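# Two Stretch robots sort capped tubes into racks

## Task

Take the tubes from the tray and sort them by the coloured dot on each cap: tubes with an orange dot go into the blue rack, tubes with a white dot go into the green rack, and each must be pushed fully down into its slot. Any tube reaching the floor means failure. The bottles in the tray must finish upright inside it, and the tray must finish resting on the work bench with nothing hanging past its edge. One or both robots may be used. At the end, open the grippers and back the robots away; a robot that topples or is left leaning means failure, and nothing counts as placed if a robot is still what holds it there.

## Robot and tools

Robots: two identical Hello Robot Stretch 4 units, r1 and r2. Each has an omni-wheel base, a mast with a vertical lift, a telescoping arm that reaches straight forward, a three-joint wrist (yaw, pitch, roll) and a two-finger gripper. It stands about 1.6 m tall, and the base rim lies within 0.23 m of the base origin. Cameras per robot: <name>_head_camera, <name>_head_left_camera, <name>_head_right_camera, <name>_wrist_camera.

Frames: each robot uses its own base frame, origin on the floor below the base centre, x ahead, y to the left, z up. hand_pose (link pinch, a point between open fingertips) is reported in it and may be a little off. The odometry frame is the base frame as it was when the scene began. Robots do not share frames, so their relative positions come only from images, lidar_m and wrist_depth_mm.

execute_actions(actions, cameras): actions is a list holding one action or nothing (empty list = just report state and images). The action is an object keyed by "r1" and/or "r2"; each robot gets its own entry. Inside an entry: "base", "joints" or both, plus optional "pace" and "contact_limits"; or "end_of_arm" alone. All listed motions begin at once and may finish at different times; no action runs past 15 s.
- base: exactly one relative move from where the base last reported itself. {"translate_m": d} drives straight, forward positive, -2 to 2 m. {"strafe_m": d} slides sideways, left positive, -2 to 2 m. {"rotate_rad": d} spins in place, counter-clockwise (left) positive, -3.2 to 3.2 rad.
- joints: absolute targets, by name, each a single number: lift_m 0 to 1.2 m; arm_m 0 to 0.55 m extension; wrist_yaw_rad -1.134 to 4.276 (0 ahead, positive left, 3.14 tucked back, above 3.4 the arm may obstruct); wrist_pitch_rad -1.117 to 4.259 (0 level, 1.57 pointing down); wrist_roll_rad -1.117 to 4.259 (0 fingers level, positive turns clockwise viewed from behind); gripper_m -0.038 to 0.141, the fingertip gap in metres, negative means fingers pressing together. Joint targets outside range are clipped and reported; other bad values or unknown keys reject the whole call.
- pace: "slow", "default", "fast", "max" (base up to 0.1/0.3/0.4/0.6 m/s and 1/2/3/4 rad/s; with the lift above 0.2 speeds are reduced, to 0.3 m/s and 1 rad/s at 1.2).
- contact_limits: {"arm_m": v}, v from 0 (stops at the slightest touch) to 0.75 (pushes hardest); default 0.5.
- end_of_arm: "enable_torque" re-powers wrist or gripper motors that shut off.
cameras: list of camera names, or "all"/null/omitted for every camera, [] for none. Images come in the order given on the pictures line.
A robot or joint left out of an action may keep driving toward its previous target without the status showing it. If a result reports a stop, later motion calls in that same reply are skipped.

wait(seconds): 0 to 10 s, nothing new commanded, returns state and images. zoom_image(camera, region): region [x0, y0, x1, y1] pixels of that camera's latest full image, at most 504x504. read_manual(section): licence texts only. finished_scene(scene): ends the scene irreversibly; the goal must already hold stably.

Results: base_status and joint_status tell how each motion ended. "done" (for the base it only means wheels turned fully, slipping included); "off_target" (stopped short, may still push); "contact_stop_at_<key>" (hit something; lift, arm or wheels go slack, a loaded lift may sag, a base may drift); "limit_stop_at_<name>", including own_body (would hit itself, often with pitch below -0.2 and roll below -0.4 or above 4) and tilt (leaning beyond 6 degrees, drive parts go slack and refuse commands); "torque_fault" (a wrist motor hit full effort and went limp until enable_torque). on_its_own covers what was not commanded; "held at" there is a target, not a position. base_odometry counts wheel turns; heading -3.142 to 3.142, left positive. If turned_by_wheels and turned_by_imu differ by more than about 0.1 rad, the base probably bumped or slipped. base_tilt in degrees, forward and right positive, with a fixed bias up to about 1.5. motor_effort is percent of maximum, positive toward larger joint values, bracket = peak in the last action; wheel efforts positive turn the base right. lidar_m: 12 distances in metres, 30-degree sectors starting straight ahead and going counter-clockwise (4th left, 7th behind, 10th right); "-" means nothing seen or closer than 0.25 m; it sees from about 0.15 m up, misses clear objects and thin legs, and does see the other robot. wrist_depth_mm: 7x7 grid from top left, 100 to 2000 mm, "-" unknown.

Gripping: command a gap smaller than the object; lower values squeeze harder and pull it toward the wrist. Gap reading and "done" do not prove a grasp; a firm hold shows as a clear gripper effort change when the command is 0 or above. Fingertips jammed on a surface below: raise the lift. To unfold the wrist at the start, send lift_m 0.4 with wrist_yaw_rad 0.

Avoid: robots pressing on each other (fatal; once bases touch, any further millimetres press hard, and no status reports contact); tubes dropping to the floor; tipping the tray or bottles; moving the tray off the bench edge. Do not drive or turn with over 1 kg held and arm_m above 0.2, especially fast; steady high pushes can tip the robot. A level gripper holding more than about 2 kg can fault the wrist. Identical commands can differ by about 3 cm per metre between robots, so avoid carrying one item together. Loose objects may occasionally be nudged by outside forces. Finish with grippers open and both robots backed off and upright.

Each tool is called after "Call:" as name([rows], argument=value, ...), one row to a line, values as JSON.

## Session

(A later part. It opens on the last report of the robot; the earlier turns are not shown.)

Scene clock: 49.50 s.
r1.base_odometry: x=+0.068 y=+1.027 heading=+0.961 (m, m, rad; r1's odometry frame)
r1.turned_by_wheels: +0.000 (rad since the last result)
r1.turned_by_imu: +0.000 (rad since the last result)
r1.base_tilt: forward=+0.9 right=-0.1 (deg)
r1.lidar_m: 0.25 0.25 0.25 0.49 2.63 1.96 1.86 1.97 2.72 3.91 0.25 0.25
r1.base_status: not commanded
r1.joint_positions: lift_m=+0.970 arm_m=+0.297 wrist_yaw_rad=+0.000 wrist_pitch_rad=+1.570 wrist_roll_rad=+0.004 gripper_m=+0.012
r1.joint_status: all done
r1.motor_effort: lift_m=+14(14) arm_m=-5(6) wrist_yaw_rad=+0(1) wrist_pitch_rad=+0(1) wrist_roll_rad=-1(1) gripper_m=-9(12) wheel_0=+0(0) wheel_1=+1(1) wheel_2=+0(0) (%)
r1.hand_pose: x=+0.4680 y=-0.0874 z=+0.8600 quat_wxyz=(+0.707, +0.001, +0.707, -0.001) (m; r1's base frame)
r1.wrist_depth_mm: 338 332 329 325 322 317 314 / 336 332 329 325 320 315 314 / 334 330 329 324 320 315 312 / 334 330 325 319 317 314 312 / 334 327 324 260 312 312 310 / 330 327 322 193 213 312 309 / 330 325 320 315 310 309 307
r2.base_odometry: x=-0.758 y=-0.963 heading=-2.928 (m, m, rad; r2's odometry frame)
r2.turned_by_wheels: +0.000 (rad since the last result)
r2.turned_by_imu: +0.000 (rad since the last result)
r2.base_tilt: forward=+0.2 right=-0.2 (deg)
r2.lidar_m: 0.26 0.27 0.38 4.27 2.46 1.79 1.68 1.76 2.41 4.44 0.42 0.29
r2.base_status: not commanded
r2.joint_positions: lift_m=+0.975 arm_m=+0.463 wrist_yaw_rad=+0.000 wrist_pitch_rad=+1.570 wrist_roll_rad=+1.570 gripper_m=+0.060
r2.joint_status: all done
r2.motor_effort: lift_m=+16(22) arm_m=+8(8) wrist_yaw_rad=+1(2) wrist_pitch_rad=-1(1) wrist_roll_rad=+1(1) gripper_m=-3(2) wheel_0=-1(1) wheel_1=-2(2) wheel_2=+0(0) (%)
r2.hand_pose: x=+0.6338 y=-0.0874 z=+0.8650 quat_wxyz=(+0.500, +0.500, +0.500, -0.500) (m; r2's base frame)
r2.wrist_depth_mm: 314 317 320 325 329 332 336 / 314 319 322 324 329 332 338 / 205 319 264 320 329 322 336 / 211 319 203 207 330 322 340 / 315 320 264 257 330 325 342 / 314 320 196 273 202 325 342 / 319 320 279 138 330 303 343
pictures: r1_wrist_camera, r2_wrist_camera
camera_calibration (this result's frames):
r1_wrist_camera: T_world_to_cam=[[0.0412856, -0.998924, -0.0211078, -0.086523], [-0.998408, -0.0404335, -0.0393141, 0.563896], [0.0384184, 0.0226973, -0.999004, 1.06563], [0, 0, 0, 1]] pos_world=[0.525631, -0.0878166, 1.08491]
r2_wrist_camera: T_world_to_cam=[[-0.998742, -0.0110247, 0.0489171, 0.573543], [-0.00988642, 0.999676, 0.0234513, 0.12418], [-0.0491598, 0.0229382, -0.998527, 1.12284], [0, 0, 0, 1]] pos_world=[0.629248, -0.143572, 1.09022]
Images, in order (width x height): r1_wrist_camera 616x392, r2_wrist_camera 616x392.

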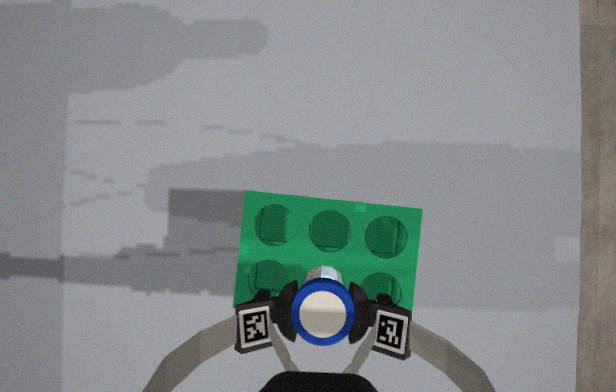

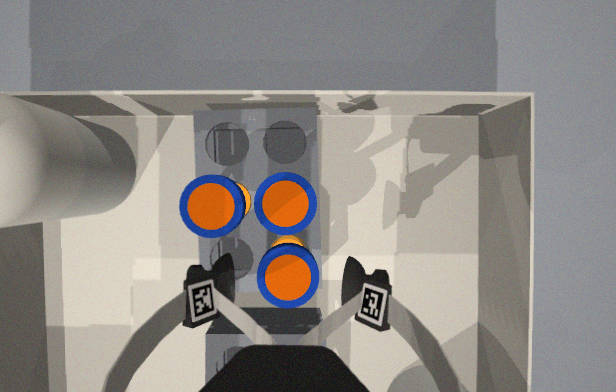

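Call:
execute_actions([
  {"r1": {"joints": {"gripper_m": 0.06}, "pace": "default"}, "r2": {"joints": {"gripper_m": 0.012}, "pace": "default"}},
], cameras=["r1_wrist_camera", "r2_wrist_camera"])

Call:
execute_actions([
  {"r1": {"joints": {"lift_m": 1.085}, "pace": "default"}, "r2": {"joints": {"lift_m": 1.1}, "pace": "default"}},
], cameras=["r1_wrist_camera", "r2_wrist_camera"])

Scene clock: 51.23 s.
r1.base_odometry: x=+0.068 y=+1.027 heading=+0.961 (m, m, rad; r1's odometry frame)
r1.turned_by_wheels: +0.000 (rad since the last result)
r1.turned_by_imu: +0.000 (rad since the last result)
r1.base_tilt: forward=+0.9 right=-0.1 (deg)
r1.lidar_m: 0.25 0.25 0.25 0.48 2.62 1.97 1.86 1.96 2.72 3.90 0.25 0.25
r1.base_status: not commanded
r1.joint_positions: lift_m=+0.970 arm_m=+0.297 wrist_yaw_rad=+0.000 wrist_pitch_rad=+1.570 wrist_roll_rad=+0.004 gripper_m=+0.060
r1.joint_status: all done
r1.motor_effort: lift_m=+14(14) arm_m=-5(5) wrist_yaw_rad=-1(2) wrist_pitch_rad=+1(0) wrist_roll_rad=-2(2) gripper_m=+0(9) wheel_0=+0(0) wheel_1=+1(1) wheel_2=+0(0) (%)
r1.hand_pose: x=+0.4680 y=-0.0874 z=+0.8600 quat_wxyz=(+0.707, +0.001, +0.707, -0.001) (m; r1's base frame)
r1.wrist_depth_mm: 338 332 329 325 322 319 314 / 336 332 327 324 320 317 312 / 336 330 327 324 320 315 312 / 334 330 325 320 317 314 310 / 332 329 325 260 312 314 310 / 332 327 324 198 217 312 309 / 330 325 322 256 312 309 309
r2.base_odometry: x=-0.758 y=-0.963 heading=-2.928 (m, m, rad; r2's odometry frame)
r2.turned_by_wheels: +0.000 (rad since the last result)
r2.turned_by_imu: +0.000 (rad since the last result)
r2.base_tilt: forward=+0.2 right=-0.2 (deg)
r2.lidar_m: 0.26 0.28 0.38 4.29 2.49 1.77 1.69 1.74 2.37 4.46 0.42 0.29
r2.base_status: not commanded
r2.joint_positions: lift_m=+0.975 arm_m=+0.463 wrist_yaw_rad=+0.000 wrist_pitch_rad=+1.570 wrist_roll_rad=+1.570 gripper_m=+0.012
r2.joint_status: all done
r2.motor_effort: lift_m=+16(16) arm_m=+8(8) wrist_yaw_rad=+2(2) wrist_pitch_rad=+0(0) wrist_roll_rad=+1(1) gripper_m=-12(10) wheel_0=-1(1) wheel_1=-2(2) wheel_2=+0(0) (%)
r2.hand_pose: x=+0.6338 y=-0.0874 z=+0.8650 quat_wxyz=(+0.500, +0.500, +0.500, -0.500) (m; r2's base frame)
r2.wrist_depth_mm: 314 317 322 325 329 330 334 / 314 317 322 324 327 332 336 / 205 315 265 320 329 322 338 / 210 319 203 206 330 324 340 / 317 320 264 214 330 325 340 / 319 320 191 206 193 324 338 / 319 322 281 147 330 304 342
pictures: r1_wrist_camera, r2_wrist_camera
camera_calibration (this result's frames):
r1_wrist_camera: T_world_to_cam=[[0.0412855, -0.998924, -0.0211078, -0.0865229], [-0.998409, -0.0404335, -0.0393141, 0.563893], [0.0384184, 0.0226973, -0.999004, 1.06563], [0, 0, 0, 1]] pos_world=[0.525629, -0.0878166, 1.08491]
r2_wrist_camera: T_world_to_cam=[[-0.998742, -0.011025, 0.048917, 0.573544], [-0.00988668, 0.999676, 0.0234513, 0.12418], [-0.0491597, 0.0229382, -0.998528, 1.12284], [0, 0, 0, 1]] pos_world=[0.629248, -0.143572, 1.09022]
Images, in order (width x height): r1_wrist_camera 616x392, r2_wrist_camera 616x392.

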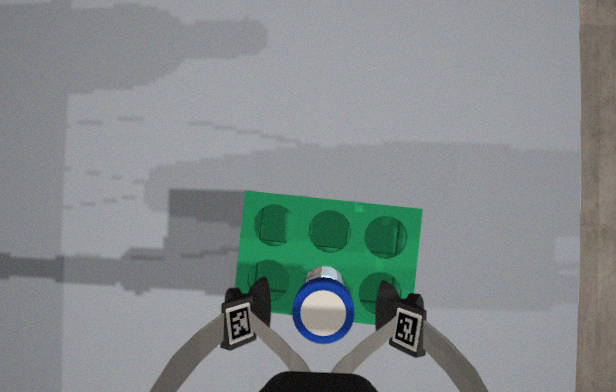

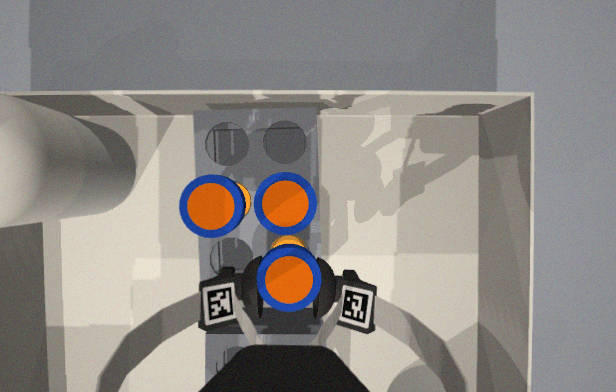

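Scene clock: 52.80 s.
r1.base_odometry: x=+0.068 y=+1.027 heading=+0.961 (m, m, rad; r1's odometry frame)
r1.turned_by_wheels: +0.000 (rad since the last result)
r1.turned_by_imu: +0.000 (rad since the last result)
r1.base_tilt: forward=+1.1 right=-0.1 (deg)
r1.lidar_m: 0.25 0.25 0.25 0.49 2.58 1.97 1.86 1.95 2.70 3.90 0.25 0.25
r1.base_status: not commanded
r1.joint_positions: lift_m=+1.085 arm_m=+0.297 wrist_yaw_rad=+0.000 wrist_pitch_rad=+1.570 wrist_roll_rad=+0.004 gripper_m=+0.060
r1.joint_status: all done
r1.motor_effort: lift_m=+22(26) arm_m=-5(5) wrist_yaw_rad=-1(1) wrist_pitch_rad=+1(1) wrist_roll_rad=-2(2) gripper_m=-3(1) wheel_0=+0(0) wheel_1=+1(1) wheel_2=+0(0) (%)
r1.hand_pose: x=+0.4680 y=-0.0874 z=+0.9744 quat_wxyz=(+0.707, +0.001, +0.707, -0.001) (m; r1's base frame)
r1.wrist_depth_mm: 459 452 449 442 439 433 1182 / 459 452 445 445 436 430 1182 / 455 449 442 439 433 430 1182 / 452 449 442 436 430 427 1160 / 452 445 442 377 427 427 1160 / 449 445 439 433 218 424 1160 / 449 439 436 430 424 421 1160
r2.base_odometry: x=-0.758 y=-0.963 heading=-2.928 (m, m, rad; r2's odometry frame)
r2.turned_by_wheels: +0.000 (rad since the last result)
r2.turned_by_imu: +0.000 (rad since the last result)
r2.base_tilt: forward=+0.2 right=-0.2 (deg)
r2.lidar_m: 0.28 0.29 0.39 4.26 2.46 1.78 1.68 1.79 2.37 4.45 0.41 0.28
r2.base_status: not commanded
r2.joint_positions: lift_m=+1.100 arm_m=+0.463 wrist_yaw_rad=+0.000 wrist_pitch_rad=+1.570 wrist_roll_rad=+1.570 gripper_m=+0.012
r2.joint_status: all done
r2.motor_effort: lift_m=+22(26) arm_m=+7(8) wrist_yaw_rad=+2(0) wrist_pitch_rad=+0(0) wrist_roll_rad=+2(2) gripper_m=-12(8) wheel_0=+0(1) wheel_1=-2(2) wheel_2=+0(0) (%)
r2.hand_pose: x=+0.6338 y=-0.0874 z=+0.9895 quat_wxyz=(+0.500, +0.500, +0.500, -0.500) (m; r2's base frame)
r2.wrist_depth_mm: 433 436 445 449 455 455 466 / 439 439 442 449 455 459 842 / 436 382 442 442 455 459 854 / 439 353 442 389 452 462 647 / 442 442 442 254 459 466 759 / 442 439 192 205 193 462 866 / 439 397 449 146 342 473 1281
pictures: r1_wrist_camera, r2_wrist_camera
camera_calibration (this result's frames):
r1_wrist_camera: T_world_to_cam=[[0.0412855, -0.998924, -0.0211078, -0.0841091], [-0.998408, -0.0404334, -0.0393142, 0.568387], [0.0384185, 0.0226973, -0.999004, 1.17987], [0, 0, 0, 1]] pos_world=[0.525627, -0.0878166, 1.19926]
r2_wrist_camera: T_world_to_cam=[[-0.998742, -0.0110249, 0.048917, 0.567455], [-0.00988657, 0.999676, 0.0234513, 0.12126], [-0.0491597, 0.0229382, -0.998528, 1.24717], [0, 0, 0, 1]] pos_world=[0.629251, -0.143572, 1.21474]
Images, in order (width x height): r1_wrist_camera 616x392, r2_wrist_camera 616x392.

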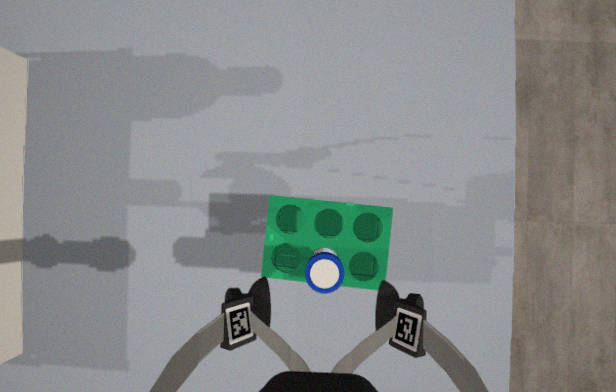

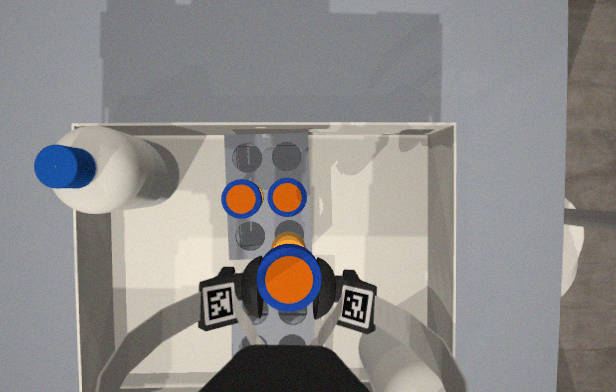

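Call:
zoom_image(camera="r2_wrist_camera", region=[190, 120, 390, 320])

Region (190, 120, 390, 320) of r2_wrist_camera's 616x392 image, scaled by 2.520.

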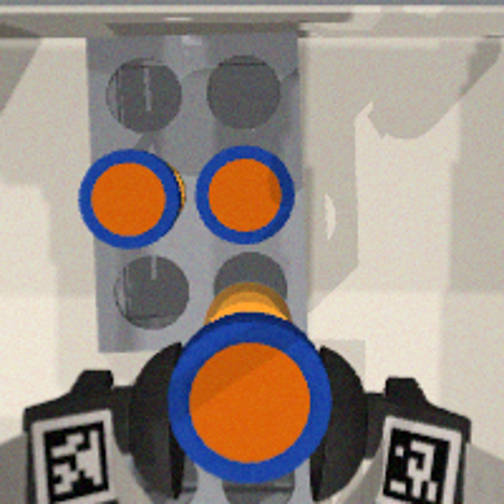

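Call:
execute_actions([
  {"r1": {"base": {"strafe_m": 0.619}, "joints": {"arm_m": 0.328, "lift_m": 1.085, "gripper_m": 0.06}, "pace": "default"}, "r2": {"base": {"strafe_m": -0.42}, "joints": {"arm_m": 0.49, "lift_m": 1.12}, "pace": "default"}},
], cameras=["r1_wrist_camera", "r2_wrist_camera"])

Scene clock: 59.97 s.
r1.base_odometry: x=-0.439 y=+1.381 heading=+0.961 (m, m, rad; r1's odometry frame)
r1.turned_by_wheels: +0.000 (rad since the last result)
r1.turned_by_imu: -0.001 (rad since the last result)
r1.base_tilt: forward=+1.0 right=-0.2 (deg)
r1.lidar_m: 0.25 0.25 0.25 0.53 2.66 1.94 1.86 1.95 2.69 0.44 0.25 0.25
r1.base_status: done
r1.joint_positions: lift_m=+1.085 arm_m=+0.327 wrist_yaw_rad=+0.000 wrist_pitch_rad=+1.570 wrist_roll_rad=+0.004 gripper_m=+0.060
r1.joint_status: all done
r1.motor_effort: lift_m=+21(21) arm_m=+5(6) wrist_yaw_rad=-2(0) wrist_pitch_rad=-2(1) wrist_roll_rad=-2(1) gripper_m=-1(0) wheel_0=+0(10) wheel_1=+0(15) wheel_2=+0(2) (%)
r1.hand_pose: x=+0.4982 y=-0.0874 z=+0.9745 quat_wxyz=(+0.707, +0.001, +0.707, -0.001) (m; r1's base frame)
r1.wrist_depth_mm: 462 455 445 442 436 430 427 / 459 452 445 436 430 364 282 / 455 449 445 436 430 415 368 / 452 449 442 433 427 421 392 / 452 445 439 373 404 364 368 / 449 445 439 430 218 421 389 / 445 442 436 332 421 418 387
r2.base_odometry: x=-0.847 y=-0.552 heading=-2.928 (m, m, rad; r2's odometry frame)
r2.turned_by_wheels: +0.000 (rad since the last result)
r2.turned_by_imu: +0.001 (rad since the last result)
r2.base_tilt: forward=+0.3 right=-0.2 (deg)
r2.lidar_m: 0.28 0.29 0.38 1.05 2.47 1.76 1.67 1.75 2.39 4.04 0.43 0.30
r2.base_status: done
r2.joint_positions: lift_m=+1.120 arm_m=+0.489 wrist_yaw_rad=+0.000 wrist_pitch_rad=+1.570 wrist_roll_rad=+1.570 gripper_m=+0.012
r2.joint_status: all done
r2.motor_effort: lift_m=+21(21) arm_m=+7(9) wrist_yaw_rad=+0(1) wrist_pitch_rad=+0(0) wrist_roll_rad=+2(2) gripper_m=-12(7) wheel_0=-1(7) wheel_1=+0(6) wheel_2=+0(1) (%)
r2.hand_pose: x=+0.6598 y=-0.0874 z=+1.0096 quat_wxyz=(+0.500, +0.500, +0.500, -0.500) (m; r2's base frame)
r2.wrist_depth_mm: 449 455 462 469 469 480 484 / 452 455 462 469 473 480 878 / 452 459 462 469 473 480 866 / 459 462 466 477 480 484 676 / 459 466 466 256 480 484 768 / 459 462 192 205 193 484 778 / 462 466 473 147 477 488 1255
pictures: r1_wrist_camera, r2_wrist_camera
camera_calibration (this result's frames):
r1_wrist_camera: T_world_to_cam=[[0.0412483, -0.998926, -0.0211056, -0.0853378], [-0.998408, -0.0403951, -0.0393689, 0.598594], [0.038474, 0.0226959, -0.999002, 1.17876], [0, 0, 0, 1]] pos_world=[0.55581, -0.0878188, 1.19934]
r2_wrist_camera: T_world_to_cam=[[-0.998742, -0.011048, 0.0489171, 0.59247], [-0.00990969, 0.999676, 0.0234513, 0.121062], [-0.0491603, 0.022937, -0.998527, 1.26851], [0, 0, 0, 1]] pos_world=[0.655284, -0.143573, 1.23482]
Images, in order (width x height): r1_wrist_camera 616x392, r2_wrist_camera 616x392.

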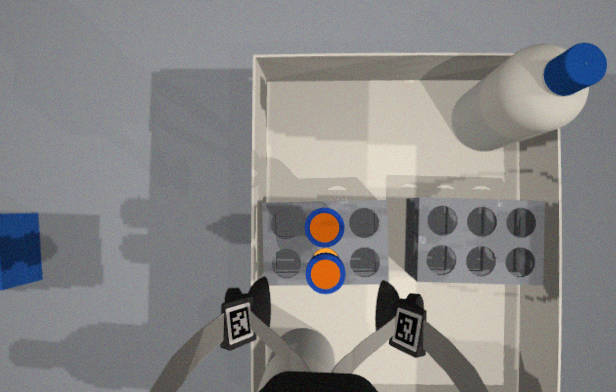

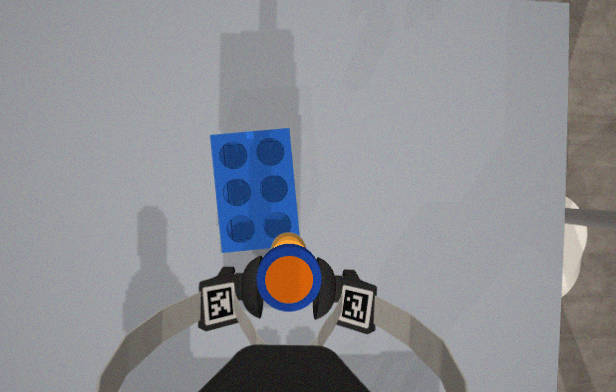

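Call:
zoom_image(camera="r2_wrist_camera", region=[190, 120, 390, 320])

Call:
zoom_image(camera="r1_wrist_camera", region=[220, 180, 430, 340])

Region (190, 120, 390, 320) of r2_wrist_camera's 616x392 image, scaled by 2.520.

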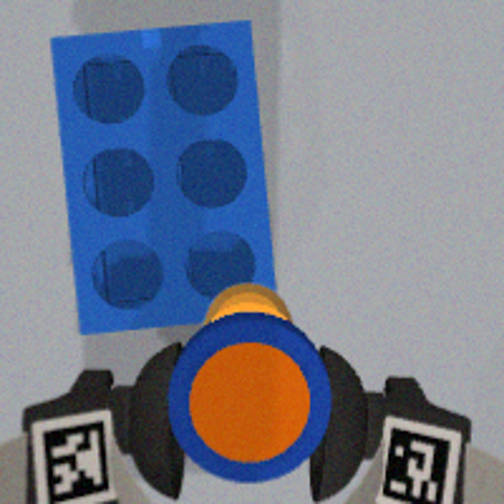

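Region (220, 180, 430, 340) of r1_wrist_camera's 616x392 image, scaled by 2.400; it fills the top 384 rows of this view, and the rest is white.

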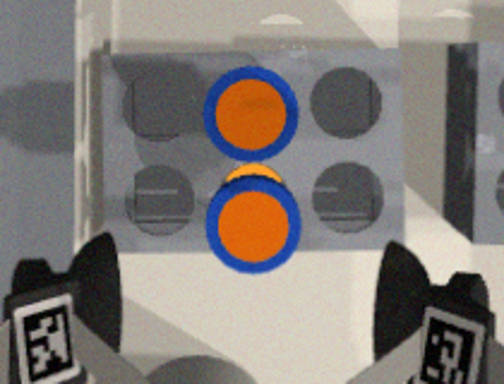

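Call:
execute_actions([
  {"r1": {"joints": {"lift_m": 0.975}, "pace": "default"}, "r2": {"base": {"strafe_m": -0.0067}, "joints": {"arm_m": 0.5025, "lift_m": 1.05}, "pace": "default"}},
], cameras=["r1_wrist_camera", "r2_wrist_camera"])

Call:
zoom_image(camera="r2_wrist_camera", region=[190, 120, 390, 320])

Scene clock: 63.17 s.
r1.base_odometry: x=-0.439 y=+1.381 heading=+0.961 (m, m, rad; r1's odometry frame)
r1.turned_by_wheels: +0.000 (rad since the last result)
r1.turned_by_imu: +0.000 (rad since the last result)
r1.base_tilt: forward=+0.9 right=-0.2 (deg)
r1.lidar_m: 0.25 0.25 0.25 0.52 2.65 1.94 1.86 1.96 2.72 0.47 0.25 0.25
r1.base_status: not commanded
r1.joint_positions: lift_m=+0.975 arm_m=+0.327 wrist_yaw_rad=+0.000 wrist_pitch_rad=+1.570 wrist_roll_rad=+0.004 gripper_m=+0.060
r1.joint_status: all done
r1.motor_effort: lift_m=+14(18) arm_m=+4(5) wrist_yaw_rad=+1(1) wrist_pitch_rad=-1(0) wrist_roll_rad=-1(2) gripper_m=-4(3) wheel_0=+0(0) wheel_1=+0(0) wheel_2=+0(0) (%)
r1.hand_pose: x=+0.4982 y=-0.0874 z=+0.8651 quat_wxyz=(+0.707, +0.001, +0.707, -0.001) (m; r1's base frame)
r1.wrist_depth_mm: 342 338 336 304 301 300 250 / 342 338 332 327 322 319 239 / 340 336 329 327 320 319 314 / 338 336 327 324 320 286 312 / 338 334 298 202 289 257 255 / 334 332 252 201 218 285 296 / 334 330 278 320 315 312 310
r2.base_odometry: x=-0.848 y=-0.546 heading=-2.928 (m, m, rad; r2's odometry frame)
r2.turned_by_wheels: +0.000 (rad since the last result)
r2.turned_by_imu: +0.000 (rad since the last result)
r2.base_tilt: forward=+0.3 right=-0.2 (deg)
r2.lidar_m: 0.27 0.29 0.40 1.01 2.45 1.76 1.67 1.76 2.36 4.02 0.43 0.30
r2.base_status: done
r2.joint_positions: lift_m=+1.050 arm_m=+0.501 wrist_yaw_rad=+0.000 wrist_pitch_rad=+1.570 wrist_roll_rad=+1.570 gripper_m=+0.012
r2.joint_status: all done
r2.motor_effort: lift_m=+17(22) arm_m=+8(8) wrist_yaw_rad=+2(1) wrist_pitch_rad=+0(0) wrist_roll_rad=+2(1) gripper_m=-10(12) wheel_0=+1(5) wheel_1=+2(6) wheel_2=+0(0) (%)
r2.hand_pose: x=+0.6723 y=-0.0874 z=+0.9399 quat_wxyz=(+0.500, +0.500, +0.500, -0.500) (m; r2's base frame)
r2.wrist_depth_mm: 387 389 394 399 404 407 407 / 387 392 397 399 404 407 413 / 389 394 397 399 404 413 415 / 389 394 397 397 407 410 418 / 392 397 397 255 407 413 418 / 392 397 193 205 193 415 418 / 392 394 399 147 410 418 418
pictures: r1_wrist_camera, r2_wrist_camera
camera_calibration (this result's frames):
r1_wrist_camera: T_world_to_cam=[[0.0412482, -0.998926, -0.0211056, -0.0876473], [-0.998408, -0.040395, -0.0393688, 0.59429], [0.0384739, 0.0226959, -0.999002, 1.06945], [0, 0, 0, 1]] pos_world=[0.555813, -0.0878188, 1.08992]
r2_wrist_camera: T_world_to_cam=[[-0.998742, -0.0110257, 0.0489171, 0.608333], [-0.00988738, 0.999676, 0.0234513, 0.122804], [-0.0491598, 0.0229381, -0.998527, 1.19957], [0, 0, 0, 1]] pos_world=[0.667752, -0.143572, 1.16517]
Images, in order (width x height): r1_wrist_camera 616x392, r2_wrist_camera 616x392.

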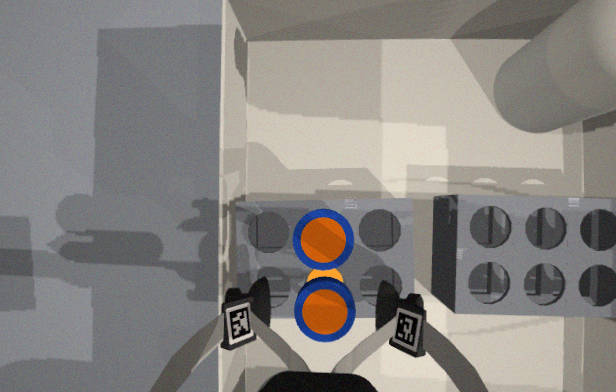

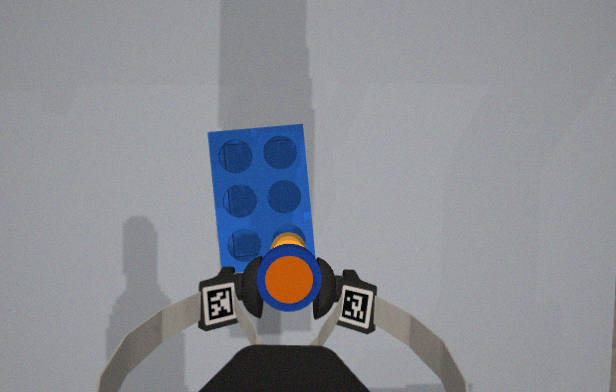

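Region (190, 120, 390, 320) of r2_wrist_camera's 616x392 image, scaled by 2.520.

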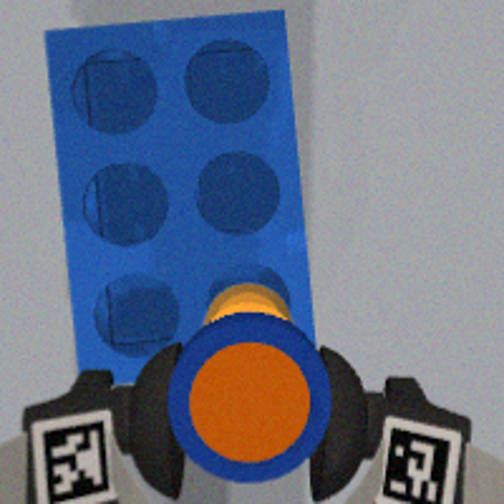

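Call:
execute_actions([
  {"r1": {"joints": {"gripper_m": 0.012}, "pace": "default"}, "r2": {"joints": {"lift_m": 0.972}, "pace": "slow"}},
], cameras=["r1_wrist_camera", "r2_wrist_camera"])

Scene clock: 65.53 s.
r1.base_odometry: x=-0.439 y=+1.381 heading=+0.961 (m, m, rad; r1's odometry frame)
r1.turned_by_wheels: +0.000 (rad since the last result)
r1.turned_by_imu: +0.000 (rad since the last result)
r1.base_tilt: forward=+1.0 right=-0.1 (deg)
r1.lidar_m: 0.25 0.25 0.25 0.50 2.63 1.94 1.87 1.95 2.73 0.43 0.25 0.25
r1.base_status: not commanded
r1.joint_positions: lift_m=+0.975 arm_m=+0.327 wrist_yaw_rad=+0.000 wrist_pitch_rad=+1.570 wrist_roll_rad=+0.004 gripper_m=+0.012
r1.joint_status: all done
r1.motor_effort: lift_m=+13(13) arm_m=+5(5) wrist_yaw_rad=-1(1) wrist_pitch_rad=+1(1) wrist_roll_rad=-2(1) gripper_m=-11(10) wheel_0=+0(0) wheel_1=+0(0) wheel_2=+0(0) (%)
r1.hand_pose: x=+0.4982 y=-0.0874 z=+0.8651 quat_wxyz=(+0.707, +0.001, +0.707, -0.001) (m; r1's base frame)
r1.wrist_depth_mm: 342 340 334 304 304 300 250 / 342 338 334 327 324 319 240 / 340 336 329 325 322 319 314 / 338 334 327 324 320 285 314 / 338 332 297 203 290 256 254 / 336 332 281 193 214 285 294 / 336 330 278 319 314 310 309
r2.base_odometry: x=-0.848 y=-0.546 heading=-2.928 (m, m, rad; r2's odometry frame)
r2.turned_by_wheels: +0.000 (rad since the last result)
r2.turned_by_imu: +0.000 (rad since the last result)
r2.base_tilt: forward=+0.3 right=-0.2 (deg)
r2.lidar_m: 0.27 0.29 0.40 1.06 2.45 1.77 1.68 1.76 2.39 4.03 0.45 0.31
r2.base_status: not commanded
r2.joint_positions: lift_m=+0.972 arm_m=+0.501 wrist_yaw_rad=+0.000 wrist_pitch_rad=+1.570 wrist_roll_rad=+1.570 gripper_m=+0.012
r2.joint_status: all done
r2.motor_effort: lift_m=+17(18) arm_m=+8(8) wrist_yaw_rad=+1(1) wrist_pitch_rad=+0(0) wrist_roll_rad=+1(2) gripper_m=-12(9) wheel_0=+0(0) wheel_1=+2(2) wheel_2=+0(0) (%)
r2.hand_pose: x=+0.6723 y=-0.0874 z=+0.8620 quat_wxyz=(+0.500, +0.500, +0.500, -0.500) (m; r2's base frame)
r2.wrist_depth_mm: 312 315 319 320 325 329 332 / 310 315 320 324 325 329 332 / 314 317 263 319 325 330 332 / 315 319 263 320 327 332 334 / 314 319 264 254 330 334 338 / 317 320 192 204 192 336 338 / 320 320 325 146 332 336 340
pictures: r1_wrist_camera, r2_wrist_camera
camera_calibration (this result's frames):
r1_wrist_camera: T_world_to_cam=[[0.0412482, -0.998926, -0.0211056, -0.0876473], [-0.998408, -0.040395, -0.0393689, 0.59429], [0.038474, 0.0226959, -0.999002, 1.06945], [0, 0, 0, 1]] pos_world=[0.555814, -0.0878188, 1.08992]
r2_wrist_camera: T_world_to_cam=[[-0.998742, -0.0110255, 0.048917, 0.612149], [-0.00988716, 0.999676, 0.0234513, 0.124632], [-0.0491597, 0.0229381, -0.998528, 1.12172], [0, 0, 0, 1]] pos_world=[0.667754, -0.143572, 1.0872]
Images, in order (width x height): r1_wrist_camera 616x392, r2_wrist_camera 616x392.

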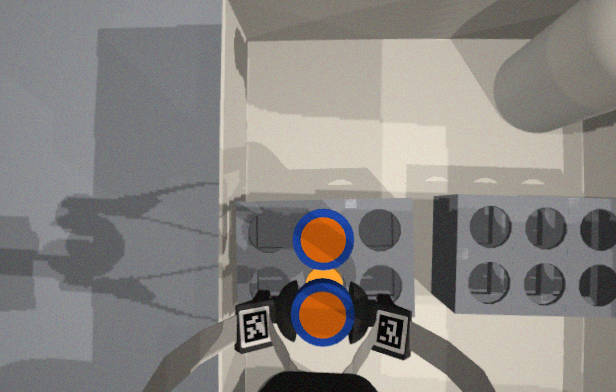

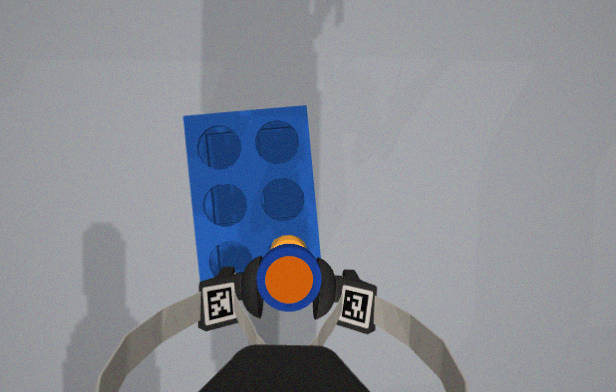

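Call:
execute_actions([
  {"r1": {"joints": {"lift_m": 1.1}, "pace": "default"}, "r2": {"joints": {"gripper_m": 0.06}, "pace": "default"}},
], cameras=["r1_wrist_camera", "r2_wrist_camera"])

Call:
zoom_image(camera="r1_wrist_camera", region=[220, 180, 430, 340])

Scene clock: 67.43 s.
r1.base_odometry: x=-0.439 y=+1.381 heading=+0.961 (m, m, rad; r1's odometry frame)
r1.turned_by_wheels: +0.000 (rad since the last result)
r1.turned_by_imu: +0.000 (rad since the last result)
r1.base_tilt: forward=+1.1 right=-0.1 (deg)
r1.lidar_m: 0.25 0.25 0.25 0.51 2.62 1.97 1.86 1.95 2.75 0.42 0.25 0.25
r1.base_status: not commanded
r1.joint_positions: lift_m=+1.100 arm_m=+0.327 wrist_yaw_rad=+0.000 wrist_pitch_rad=+1.570 wrist_roll_rad=+0.004 gripper_m=+0.012
r1.joint_status: all done
r1.motor_effort: lift_m=+22(23) arm_m=+5(5) wrist_yaw_rad=-1(0) wrist_pitch_rad=+0(2) wrist_roll_rad=-2(1) gripper_m=-9(6) wheel_0=+0(0) wheel_1=-1(0) wheel_2=+0(0) (%)
r1.hand_pose: x=+0.4982 y=-0.0874 z=+0.9894 quat_wxyz=(+0.707, +0.001, +0.707, -0.001) (m; r1's base frame)
r1.wrist_depth_mm: 477 469 462 455 449 445 442 / 473 469 462 449 445 364 291 / 469 466 459 449 445 418 436 / 469 466 459 449 442 439 433 / 462 466 455 387 407 379 433 / 466 459 452 193 214 433 433 / 466 459 452 325 436 430 427
r2.base_odometry: x=-0.848 y=-0.546 heading=-2.928 (m, m, rad; r2's odometry frame)
r2.turned_by_wheels: +0.000 (rad since the last result)
r2.turned_by_imu: +0.000 (rad since the last result)
r2.base_tilt: forward=+0.3 right=-0.2 (deg)
r2.lidar_m: 0.27 0.29 0.42 1.04 2.45 1.75 1.67 1.76 2.36 4.02 0.43 0.30
r2.base_status: not commanded
r2.joint_positions: lift_m=+0.972 arm_m=+0.501 wrist_yaw_rad=+0.000 wrist_pitch_rad=+1.570 wrist_roll_rad=+1.570 gripper_m=+0.060
r2.joint_status: all done
r2.motor_effort: lift_m=+17(16) arm_m=+7(7) wrist_yaw_rad=+1(2) wrist_pitch_rad=-1(0) wrist_roll_rad=+1(2) gripper_m=-4(9) wheel_0=+0(0) wheel_1=+2(2) wheel_2=+0(0) (%)
r2.hand_pose: x=+0.6723 y=-0.0874 z=+0.8620 quat_wxyz=(+0.500, +0.500, +0.500, -0.500) (m; r2's base frame)
r2.wrist_depth_mm: 312 315 320 322 325 329 332 / 310 317 320 324 327 330 332 / 312 317 263 319 327 332 336 / 315 317 262 319 327 332 338 / 315 320 264 265 330 334 338 / 319 320 197 327 202 334 340 / 320 320 322 137 330 336 338
pictures: r1_wrist_camera, r2_wrist_camera
camera_calibration (this result's frames):
r1_wrist_camera: T_world_to_cam=[[0.0412481, -0.998926, -0.0211056, -0.085023], [-0.998408, -0.0403949, -0.039369, 0.599188], [0.0384742, 0.0226958, -0.999002, 1.19367], [0, 0, 0, 1]] pos_world=[0.555816, -0.0878188, 1.21427]
r2_wrist_camera: T_world_to_cam=[[-0.998742, -0.0110253, 0.048917, 0.612149], [-0.00988696, 0.999676, 0.0234513, 0.124632], [-0.0491597, 0.0229382, -0.998528, 1.12172], [0, 0, 0, 1]] pos_world=[0.667755, -0.143572, 1.0872]
Images, in order (width x height): r1_wrist_camera 616x392, r2_wrist_camera 616x392.

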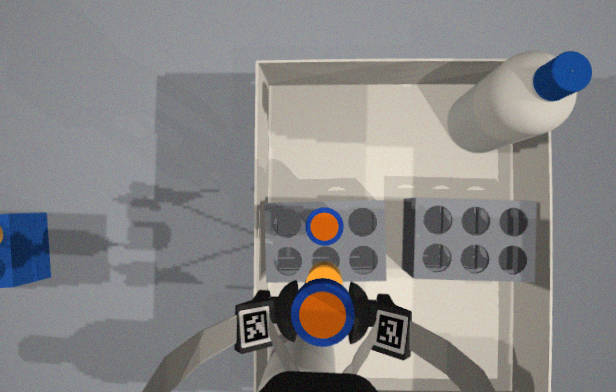

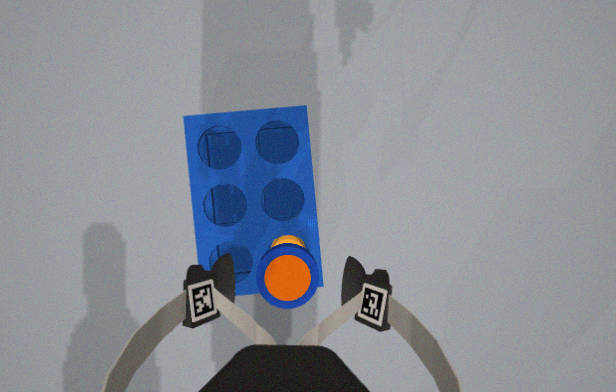

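Region (220, 180, 430, 340) of r1_wrist_camera's 616x392 image, scaled by 2.400; it fills the top 384 rows of this view, and the rest is white.

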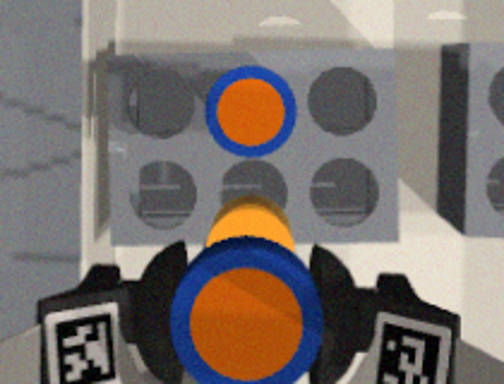

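Call:
execute_actions([
  {"r1": {"joints": {"lift_m": 1.17, "arm_m": 0.27}, "pace": "fast"}, "r2": {"joints": {"lift_m": 1.07, "wrist_roll_rad": 0.0}, "pace": "fast"}},
], cameras=["r2_wrist_camera"])

Call:
execute_actions([
  {"r1": {"base": {"strafe_m": 0.46}, "pace": "default"}, "r2": {"base": {"strafe_m": 0.39}, "joints": {"arm_m": 0.15, "lift_m": 1.1}, "pace": "max"}},
], cameras=["r1_wrist_camera", "r2_wrist_camera"])

Scene clock: 75.47 s.
r1.base_odometry: x=-0.439 y=+1.381 heading=+0.961 (m, m, rad; r1's odometry frame)
r1.turned_by_wheels: +0.000 (rad since the last result)
r1.turned_by_imu: -0.001 (rad since the last result)
r1.base_tilt: forward=+1.0 right=-0.1 (deg)
r1.lidar_m: 0.25 0.25 0.25 0.52 2.65 1.93 1.85 1.97 2.74 0.48 0.25 0.25
r1.base_status: not commanded
r1.joint_positions: lift_m=+1.170 arm_m=+0.271 wrist_yaw_rad=+0.000 wrist_pitch_rad=+1.570 wrist_roll_rad=+0.004 gripper_m=+0.012
r1.joint_status: all done
r1.motor_effort: lift_m=+22(21) arm_m=-5(6) wrist_yaw_rad=+0(3) wrist_pitch_rad=-2(1) wrist_roll_rad=-2(1) gripper_m=-8(10) wheel_0=+0(0) wheel_1=-1(0) wheel_2=+0(0) (%)
r1.hand_pose: x=+0.4420 y=-0.0874 z=+1.0594 quat_wxyz=(+0.707, +0.002, +0.707, -0.002) (m; r1's base frame)
r1.wrist_depth_mm: 549 544 535 530 517 480 508 / 549 539 535 521 517 399 508 / 549 535 530 521 517 512 504 / 484 539 530 462 484 452 504 / 539 535 525 517 512 508 504 / 539 530 525 193 214 504 500 / 535 530 525 338 480 449 496
r2.base_odometry: x=-0.848 y=-0.546 heading=-2.928 (m, m, rad; r2's odometry frame)
r2.turned_by_wheels: +0.000 (rad since the last result)
r2.turned_by_imu: +0.000 (rad since the last result)
r2.base_tilt: forward=+0.3 right=-0.2 (deg)
r2.lidar_m: 0.28 0.30 0.39 1.05 2.46 1.74 1.68 1.77 2.37 4.01 0.44 0.29
r2.base_status: not commanded
r2.joint_positions: lift_m=+1.070 arm_m=+0.501 wrist_yaw_rad=+0.000 wrist_pitch_rad=+1.570 wrist_roll_rad=+0.000 gripper_m=+0.060
r2.joint_status: all done
r2.motor_effort: lift_m=+21(27) arm_m=+7(7) wrist_yaw_rad=+2(2) wrist_pitch_rad=-1(0) wrist_roll_rad=+0(3) gripper_m=-5(4) wheel_0=+1(1) wheel_1=+2(2) wheel_2=+0(0) (%)
r2.hand_pose: x=+0.6723 y=-0.0874 z=+0.9595 quat_wxyz=(+0.707, +0.000, +0.707, +0.000) (m; r2's base frame)
r2.wrist_depth_mm: 404 410 413 418 418 424 1205 / 410 413 415 418 424 430 1205 / 407 415 415 421 424 430 1205 / 410 415 413 415 424 430 1205 / 413 415 421 364 430 433 1229 / 415 418 197 424 202 433 1205 / 413 415 424 138 427 439 1205
pictures: r2_wrist_camera
camera_calibration (this result's frames):
r2_wrist_camera: T_world_to_cam=[[0.00962275, -0.998716, 0.0497377, -0.157673], [-0.999707, -0.00850451, 0.0226457, 0.70043], [-0.0221936, -0.0499411, -0.998506, 1.19463], [0, 0, 0, 1]] pos_world=[0.728256, -0.0918522, 1.18482]
Images, in order (width x height): r2_wrist_camera 616x392.

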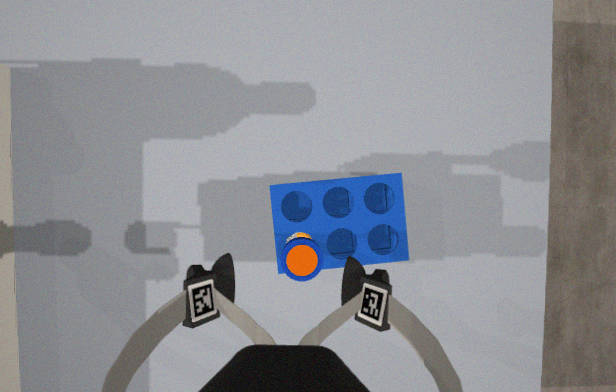

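Scene clock: 78.60 s.
r1.base_odometry: x=-0.813 y=+1.635 heading=+0.958 (m, m, rad; r1's odometry frame)
r1.turned_by_wheels: -0.003 (rad since the last result)
r1.turned_by_imu: -0.005 (rad since the last result)
r1.base_tilt: forward=+0.9 right=-0.2 (deg)
r1.lidar_m: 0.25 0.25 3.88 3.78 2.61 1.89 1.82 1.94 2.64 0.55 0.25 0.25
r1.base_status: strafe_m contact_stop (by the wheels' count: +0.452 of +0.460)
r1.joint_positions: lift_m=+1.170 arm_m=+0.271 wrist_yaw_rad=+0.000 wrist_pitch_rad=+1.570 wrist_roll_rad=+0.004 gripper_m=+0.012
r1.joint_status: not commanded
r1.on_its_own: the wheels are slack since a contact_stop
r1.motor_effort: lift_m=+20(21) arm_m=-4(5) wrist_yaw_rad=-2(4) wrist_pitch_rad=+0(2) wrist_roll_rad=-1(1) gripper_m=-11(8) wheel_0=+0(26) wheel_1=+0(36) wheel_2=+0(36) (%)
r1.hand_pose: x=+0.4418 y=-0.0874 z=+1.0595 quat_wxyz=(+0.707, +0.001, +0.707, -0.001) (m; r1's base frame)
r1.wrist_depth_mm: 1366 1336 535 530 525 521 508 / 1366 1308 535 525 521 512 508 / 1366 1336 530 525 517 508 508 / 1336 1336 530 517 517 512 504 / 1366 1308 525 521 517 508 504 / 1336 1308 525 193 214 504 500 / 1336 1308 521 512 508 504 500
r2.base_odometry: x=-0.765 y=-0.927 heading=-2.928 (m, m, rad; r2's odometry frame)
r2.turned_by_wheels: +0.000 (rad since the last result)
r2.turned_by_imu: -0.001 (rad since the last result)
r2.base_tilt: forward=+0.3 right=-0.2 (deg)
r2.lidar_m: 0.26 0.26 0.41 4.31 2.46 1.77 1.67 1.78 2.38 4.41 0.41 0.31
r2.base_status: done
r2.joint_positions: lift_m=+1.100 arm_m=+0.151 wrist_yaw_rad=+0.000 wrist_pitch_rad=+1.570 wrist_roll_rad=+0.000 gripper_m=+0.060
r2.joint_status: all done
r2.motor_effort: lift_m=+21(25) arm_m=-7(8) wrist_yaw_rad=+3(0) wrist_pitch_rad=-1(1) wrist_roll_rad=+0(0) gripper_m=-6(2) wheel_0=+1(9) wheel_1=-1(8) wheel_2=-1(2) (%)
r2.hand_pose: x=+0.3224 y=-0.0874 z=+0.9896 quat_wxyz=(+0.707, +0.000, +0.707, +0.000) (m; r2's base frame)
r2.wrist_depth_mm: 433 307 442 449 452 459 462 / 439 379 442 449 452 459 462 / 439 439 445 452 459 462 462 / 442 445 452 455 459 462 466 / 442 449 449 455 459 466 469 / 1205 1205 197 991 202 1229 1281 / 1182 1205 1008 138 1229 1281 1255
pictures: r1_wrist_camera, r2_wrist_camera
camera_calibration (this result's frames):
r1_wrist_camera: T_world_to_cam=[[0.041256, -0.998926, -0.0211067, -0.0812175], [-0.998409, -0.0404034, -0.039342, 0.545583], [0.0384469, 0.0226962, -0.999003, 1.26591], [0, 0, 0, 1]] pos_world=[0.499395, -0.0878183, 1.2844]
r2_wrist_camera: T_world_to_cam=[[0.00975544, -0.998715, 0.049735, -0.155842], [-0.9997, -0.00862311, 0.0229311, 0.349626], [-0.0224728, -0.0499438, -0.998499, 1.21699], [0, 0, 0, 1]] pos_world=[0.378391, -0.0918455, 1.21489]
Images, in order (width x height): r1_wrist_camera 616x392, r2_wrist_camera 616x392.

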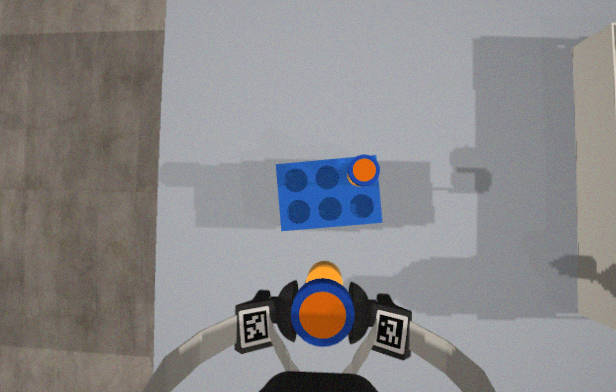

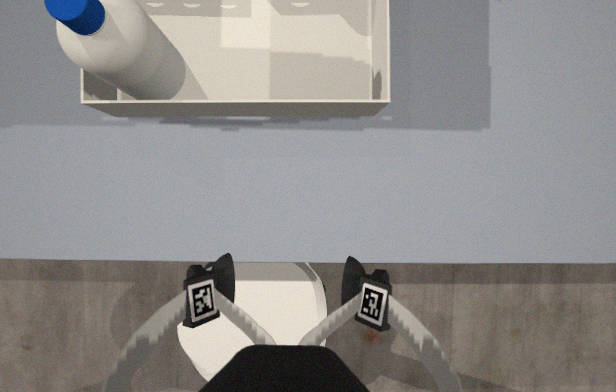

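Call:
execute_actions([
  {"r1": {"base": {"translate_m": -0.15}, "joints": {"arm_m": 0.46, "lift_m": 1.12}, "pace": "default"}, "r2": {"joints": {"arm_m": 0.46, "lift_m": 1.07}, "pace": "fast"}},
], cameras=["r1_wrist_camera", "r2_wrist_camera", "r1_head_left_camera"])

Scene clock: 82.30 s.
r1.base_odometry: x=-0.900 y=+1.512 heading=+0.958 (m, m, rad; r1's odometry frame)
r1.turned_by_wheels: +0.000 (rad since the last result)
r1.turned_by_imu: -0.001 (rad since the last result)
r1.base_tilt: forward=+1.0 right=+0.0 (deg)
r1.lidar_m: 0.26 0.31 3.93 3.77 2.40 1.72 1.69 1.74 2.43 1.14 0.41 0.31
r1.base_status: done
r1.joint_positions: lift_m=+1.120 arm_m=+0.459 wrist_yaw_rad=+0.000 wrist_pitch_rad=+1.570 wrist_roll_rad=+0.004 gripper_m=+0.012
r1.joint_status: all done
r1.motor_effort: lift_m=+13(15) arm_m=+5(6) wrist_yaw_rad=+1(2) wrist_pitch_rad=+0(1) wrist_roll_rad=-1(2) gripper_m=-13(12) wheel_0=-1(6) wheel_1=-3(10) wheel_2=-1(9) (%)
r1.hand_pose: x=+0.6302 y=-0.0874 z=+1.0100 quat_wxyz=(+0.707, +0.001, +0.707, -0.001) (m; r1's base frame)
r1.wrist_depth_mm: 1308 1281 484 477 473 466 462 / 1308 1281 480 477 469 466 459 / 1308 1308 477 477 469 462 459 / 1308 1281 477 469 466 462 455 / 1255 1281 477 445 466 459 452 / 1281 1255 473 193 214 455 452 / 1281 1255 469 466 455 455 449
r2.base_odometry: x=-0.765 y=-0.927 heading=-2.928 (m, m, rad; r2's odometry frame)
r2.turned_by_wheels: +0.000 (rad since the last result)
r2.turned_by_imu: +0.000 (rad since the last result)
r2.base_tilt: forward=+0.3 right=-0.2 (deg)
r2.lidar_m: 0.26 0.28 0.39 4.33 2.46 1.78 1.67 1.79 2.39 4.41 0.45 0.28
r2.base_status: not commanded
r2.joint_positions: lift_m=+1.070 arm_m=+0.459 wrist_yaw_rad=+0.000 wrist_pitch_rad=+1.570 wrist_roll_rad=+0.000 gripper_m=+0.060
r2.joint_status: all done
r2.motor_effort: lift_m=+17(17) arm_m=+8(7) wrist_yaw_rad=+2(2) wrist_pitch_rad=+0(2) wrist_roll_rad=+0(1) gripper_m=-3(2) wheel_0=+1(1) wheel_1=-1(1) wheel_2=-1(1) (%)
r2.hand_pose: x=+0.6299 y=-0.0874 z=+0.9599 quat_wxyz=(+0.707, +0.000, +0.707, +0.000) (m; r2's base frame)
r2.wrist_depth_mm: 404 389 394 278 421 427 430 / 399 410 413 330 424 427 433 / 399 410 413 418 424 430 433 / 399 379 410 410 424 430 433 / 402 357 370 364 433 430 436 / 402 413 196 424 203 439 439 / 342 315 421 137 424 439 439
pictures: r1_head_left_camera, r1_wrist_camera, r2_wrist_camera
camera_calibration (this result's frames):
r1_wrist_camera: T_world_to_cam=[[0.0413387, -0.998922, -0.021102, -0.0900925], [-0.998401, -0.0404837, -0.0394554, 0.731862], [0.0385586, 0.0226993, -0.998998, 1.20914], [0, 0, 0, 1]] pos_world=[0.687793, -0.0878137, 1.23491]
r2_wrist_camera: T_world_to_cam=[[0.0102021, -0.99871, 0.0497396, -0.157649], [-0.999706, -0.00909276, 0.0224786, 0.658111], [-0.0219974, -0.0499543, -0.998509, 1.19395], [0, 0, 0, 1]] pos_world=[0.685789, -0.0918191, 1.18522]
Images, in order (width x height): r1_head_left_camera 420x672, r1_wrist_camera 616x392, r2_wrist_camera 616x392.

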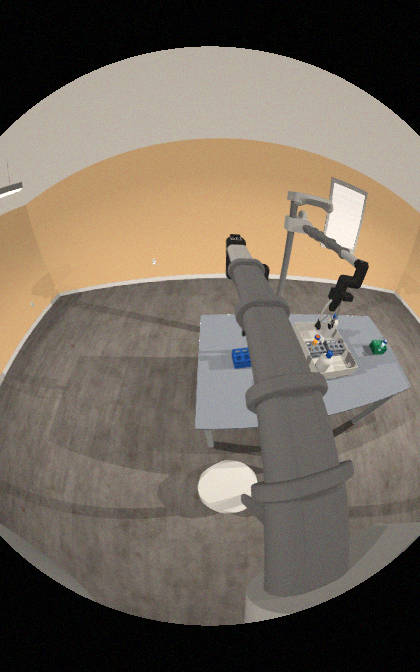

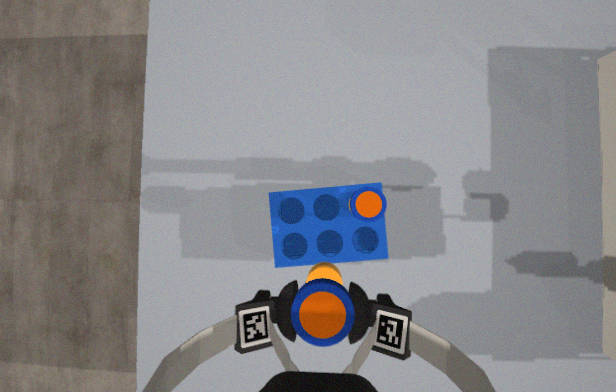

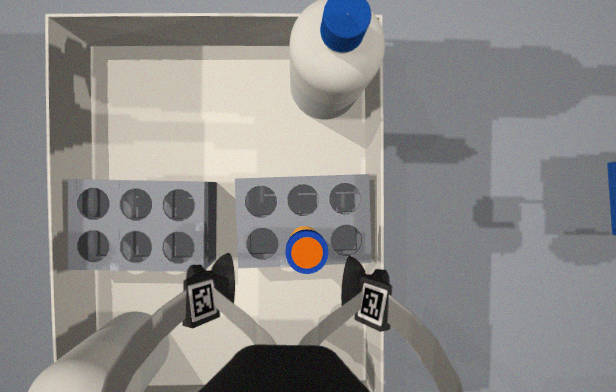

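Call:
zoom_image(camera="r1_wrist_camera", region=[220, 170, 430, 330])

Call:
zoom_image(camera="r2_wrist_camera", region=[190, 160, 400, 320])

Region (220, 170, 430, 330) of r1_wrist_camera's 616x392 image, scaled by 2.400; it fills the top 384 rows of this view, and the rest is white.

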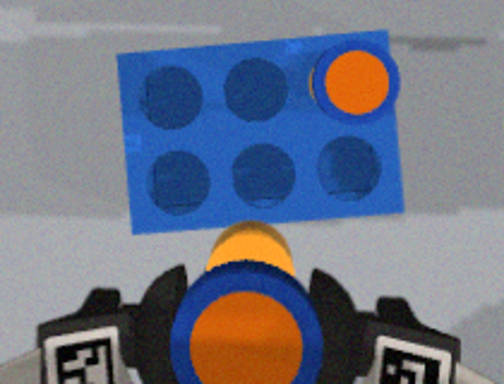

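Region (190, 160, 400, 320) of r2_wrist_camera's 616x392 image, scaled by 2.400; it fills the top 384 rows of this view, and the rest is white.

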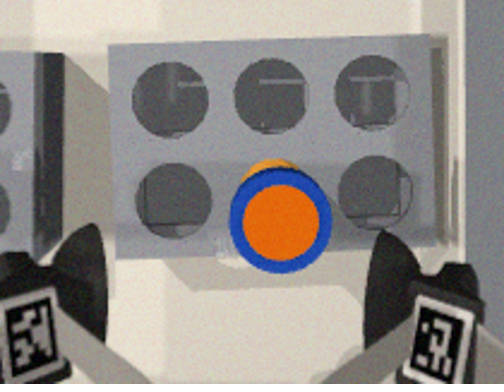

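Call:
execute_actions([
  {"r1": {"base": {"strafe_m": 0.0343}, "joints": {"arm_m": 0.4727, "lift_m": 1.05}, "pace": "default"}, "r2": {"base": {"strafe_m": -0.015}, "joints": {"lift_m": 1.02, "gripper_m": 0.07}, "pace": "default"}},
], cameras=["r1_wrist_camera", "r2_wrist_camera"])

Call:
zoom_image(camera="r1_wrist_camera", region=[250, 170, 460, 330])

Scene clock: 86.97 s.
r1.base_odometry: x=-0.928 y=+1.532 heading=+0.958 (m, m, rad; r1's odometry frame)
r1.turned_by_wheels: +0.000 (rad since the last result)
r1.turned_by_imu: -0.001 (rad since the last result)
r1.base_tilt: forward=+1.0 right=-0.1 (deg)
r1.lidar_m: 0.26 0.31 3.89 3.74 2.40 1.74 1.69 1.75 2.45 1.15 0.45 0.29
r1.base_status: done
r1.joint_positions: lift_m=+1.050 arm_m=+0.472 wrist_yaw_rad=+0.000 wrist_pitch_rad=+1.570 wrist_roll_rad=+0.004 gripper_m=+0.012
r1.joint_status: all done
r1.motor_effort: lift_m=+14(16) arm_m=+5(6) wrist_yaw_rad=+0(0) wrist_pitch_rad=+0(2) wrist_roll_rad=-1(1) gripper_m=-9(10) wheel_0=+1(10) wheel_1=-1(9) wheel_2=+0(1) (%)
r1.hand_pose: x=+0.6429 y=-0.0874 z=+0.9400 quat_wxyz=(+0.707, +0.001, +0.707, -0.001) (m; r1's base frame)
r1.wrist_depth_mm: 1229 1229 410 407 402 397 394 / 1229 1205 410 407 399 394 392 / 1229 1229 407 404 399 392 389 / 1229 1182 407 402 394 392 389 / 1205 1205 407 394 338 392 387 / 1229 1182 402 193 214 387 384 / 1205 1182 402 394 392 387 384
r2.base_odometry: x=-0.769 y=-0.912 heading=-2.928 (m, m, rad; r2's odometry frame)
r2.turned_by_wheels: +0.000 (rad since the last result)
r2.turned_by_imu: +0.000 (rad since the last result)
r2.base_tilt: forward=+0.3 right=-0.2 (deg)
r2.lidar_m: 0.27 0.29 0.38 4.33 2.47 1.80 1.68 1.75 2.40 4.40 0.44 0.30
r2.base_status: done
r2.joint_positions: lift_m=+1.020 arm_m=+0.459 wrist_yaw_rad=+0.000 wrist_pitch_rad=+1.570 wrist_roll_rad=+0.000 gripper_m=+0.070
r2.joint_status: all done
r2.motor_effort: lift_m=+17(19) arm_m=+7(7) wrist_yaw_rad=+0(0) wrist_pitch_rad=+0(0) wrist_roll_rad=+1(1) gripper_m=-3(1) wheel_0=+0(8) wheel_1=+1(5) wheel_2=+0(2) (%)
r2.hand_pose: x=+0.6299 y=-0.0874 z=+0.9099 quat_wxyz=(+0.707, +0.000, +0.707, +0.000) (m; r2's base frame)
r2.wrist_depth_mm: 334 357 362 227 373 375 377 / 353 359 364 304 370 377 382 / 355 362 364 368 375 377 382 / 317 332 364 314 377 377 384 / 303 309 336 312 377 382 384 / 357 364 213 373 206 384 387 / 297 340 373 137 379 384 387
pictures: r1_wrist_camera, r2_wrist_camera
camera_calibration (this result's frames):
r1_wrist_camera: T_world_to_cam=[[0.0412889, -0.998924, -0.0211077, -0.0920565], [-0.998408, -0.0404368, -0.0393159, 0.741632], [0.0384201, 0.0226975, -0.999004, 1.13881], [0, 0, 0, 1]] pos_world=[0.700499, -0.0878164, 1.16489]
r2_wrist_camera: T_world_to_cam=[[0.0101911, -0.99871, 0.0497396, -0.155157], [-0.999706, -0.00908172, 0.0224786, 0.659239], [-0.0219979, -0.0499541, -0.998509, 1.14406], [0, 0, 0, 1]] pos_world=[0.685793, -0.0918198, 1.13525]
Images, in order (width x height): r1_wrist_camera 616x392, r2_wrist_camera 616x392.

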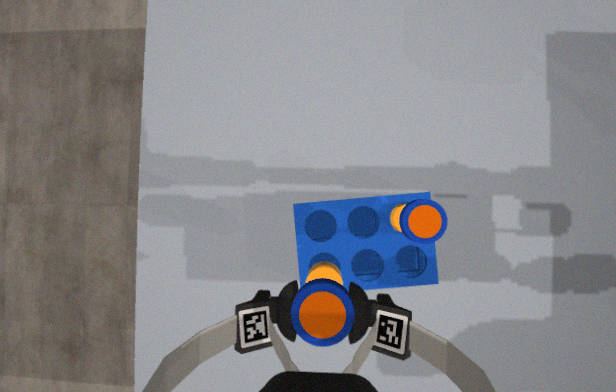

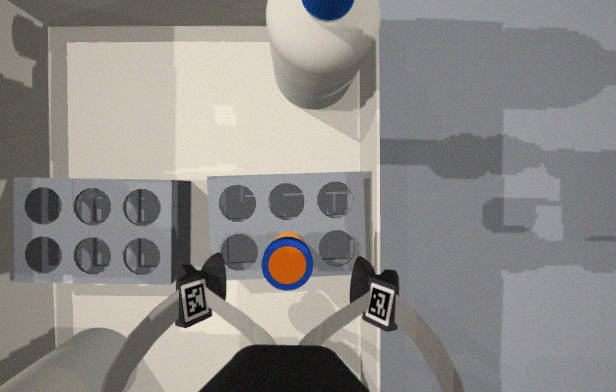

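Region (250, 170, 460, 330) of r1_wrist_camera's 616x392 image, scaled by 2.400; it fills the top 384 rows of this view, and the rest is white.

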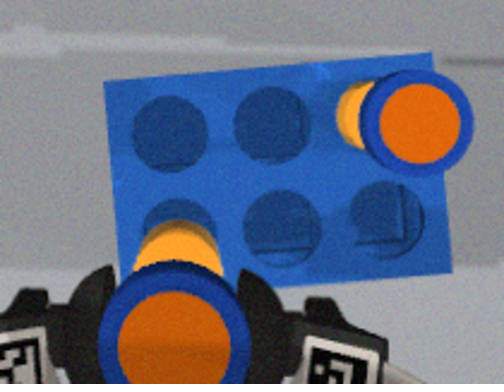

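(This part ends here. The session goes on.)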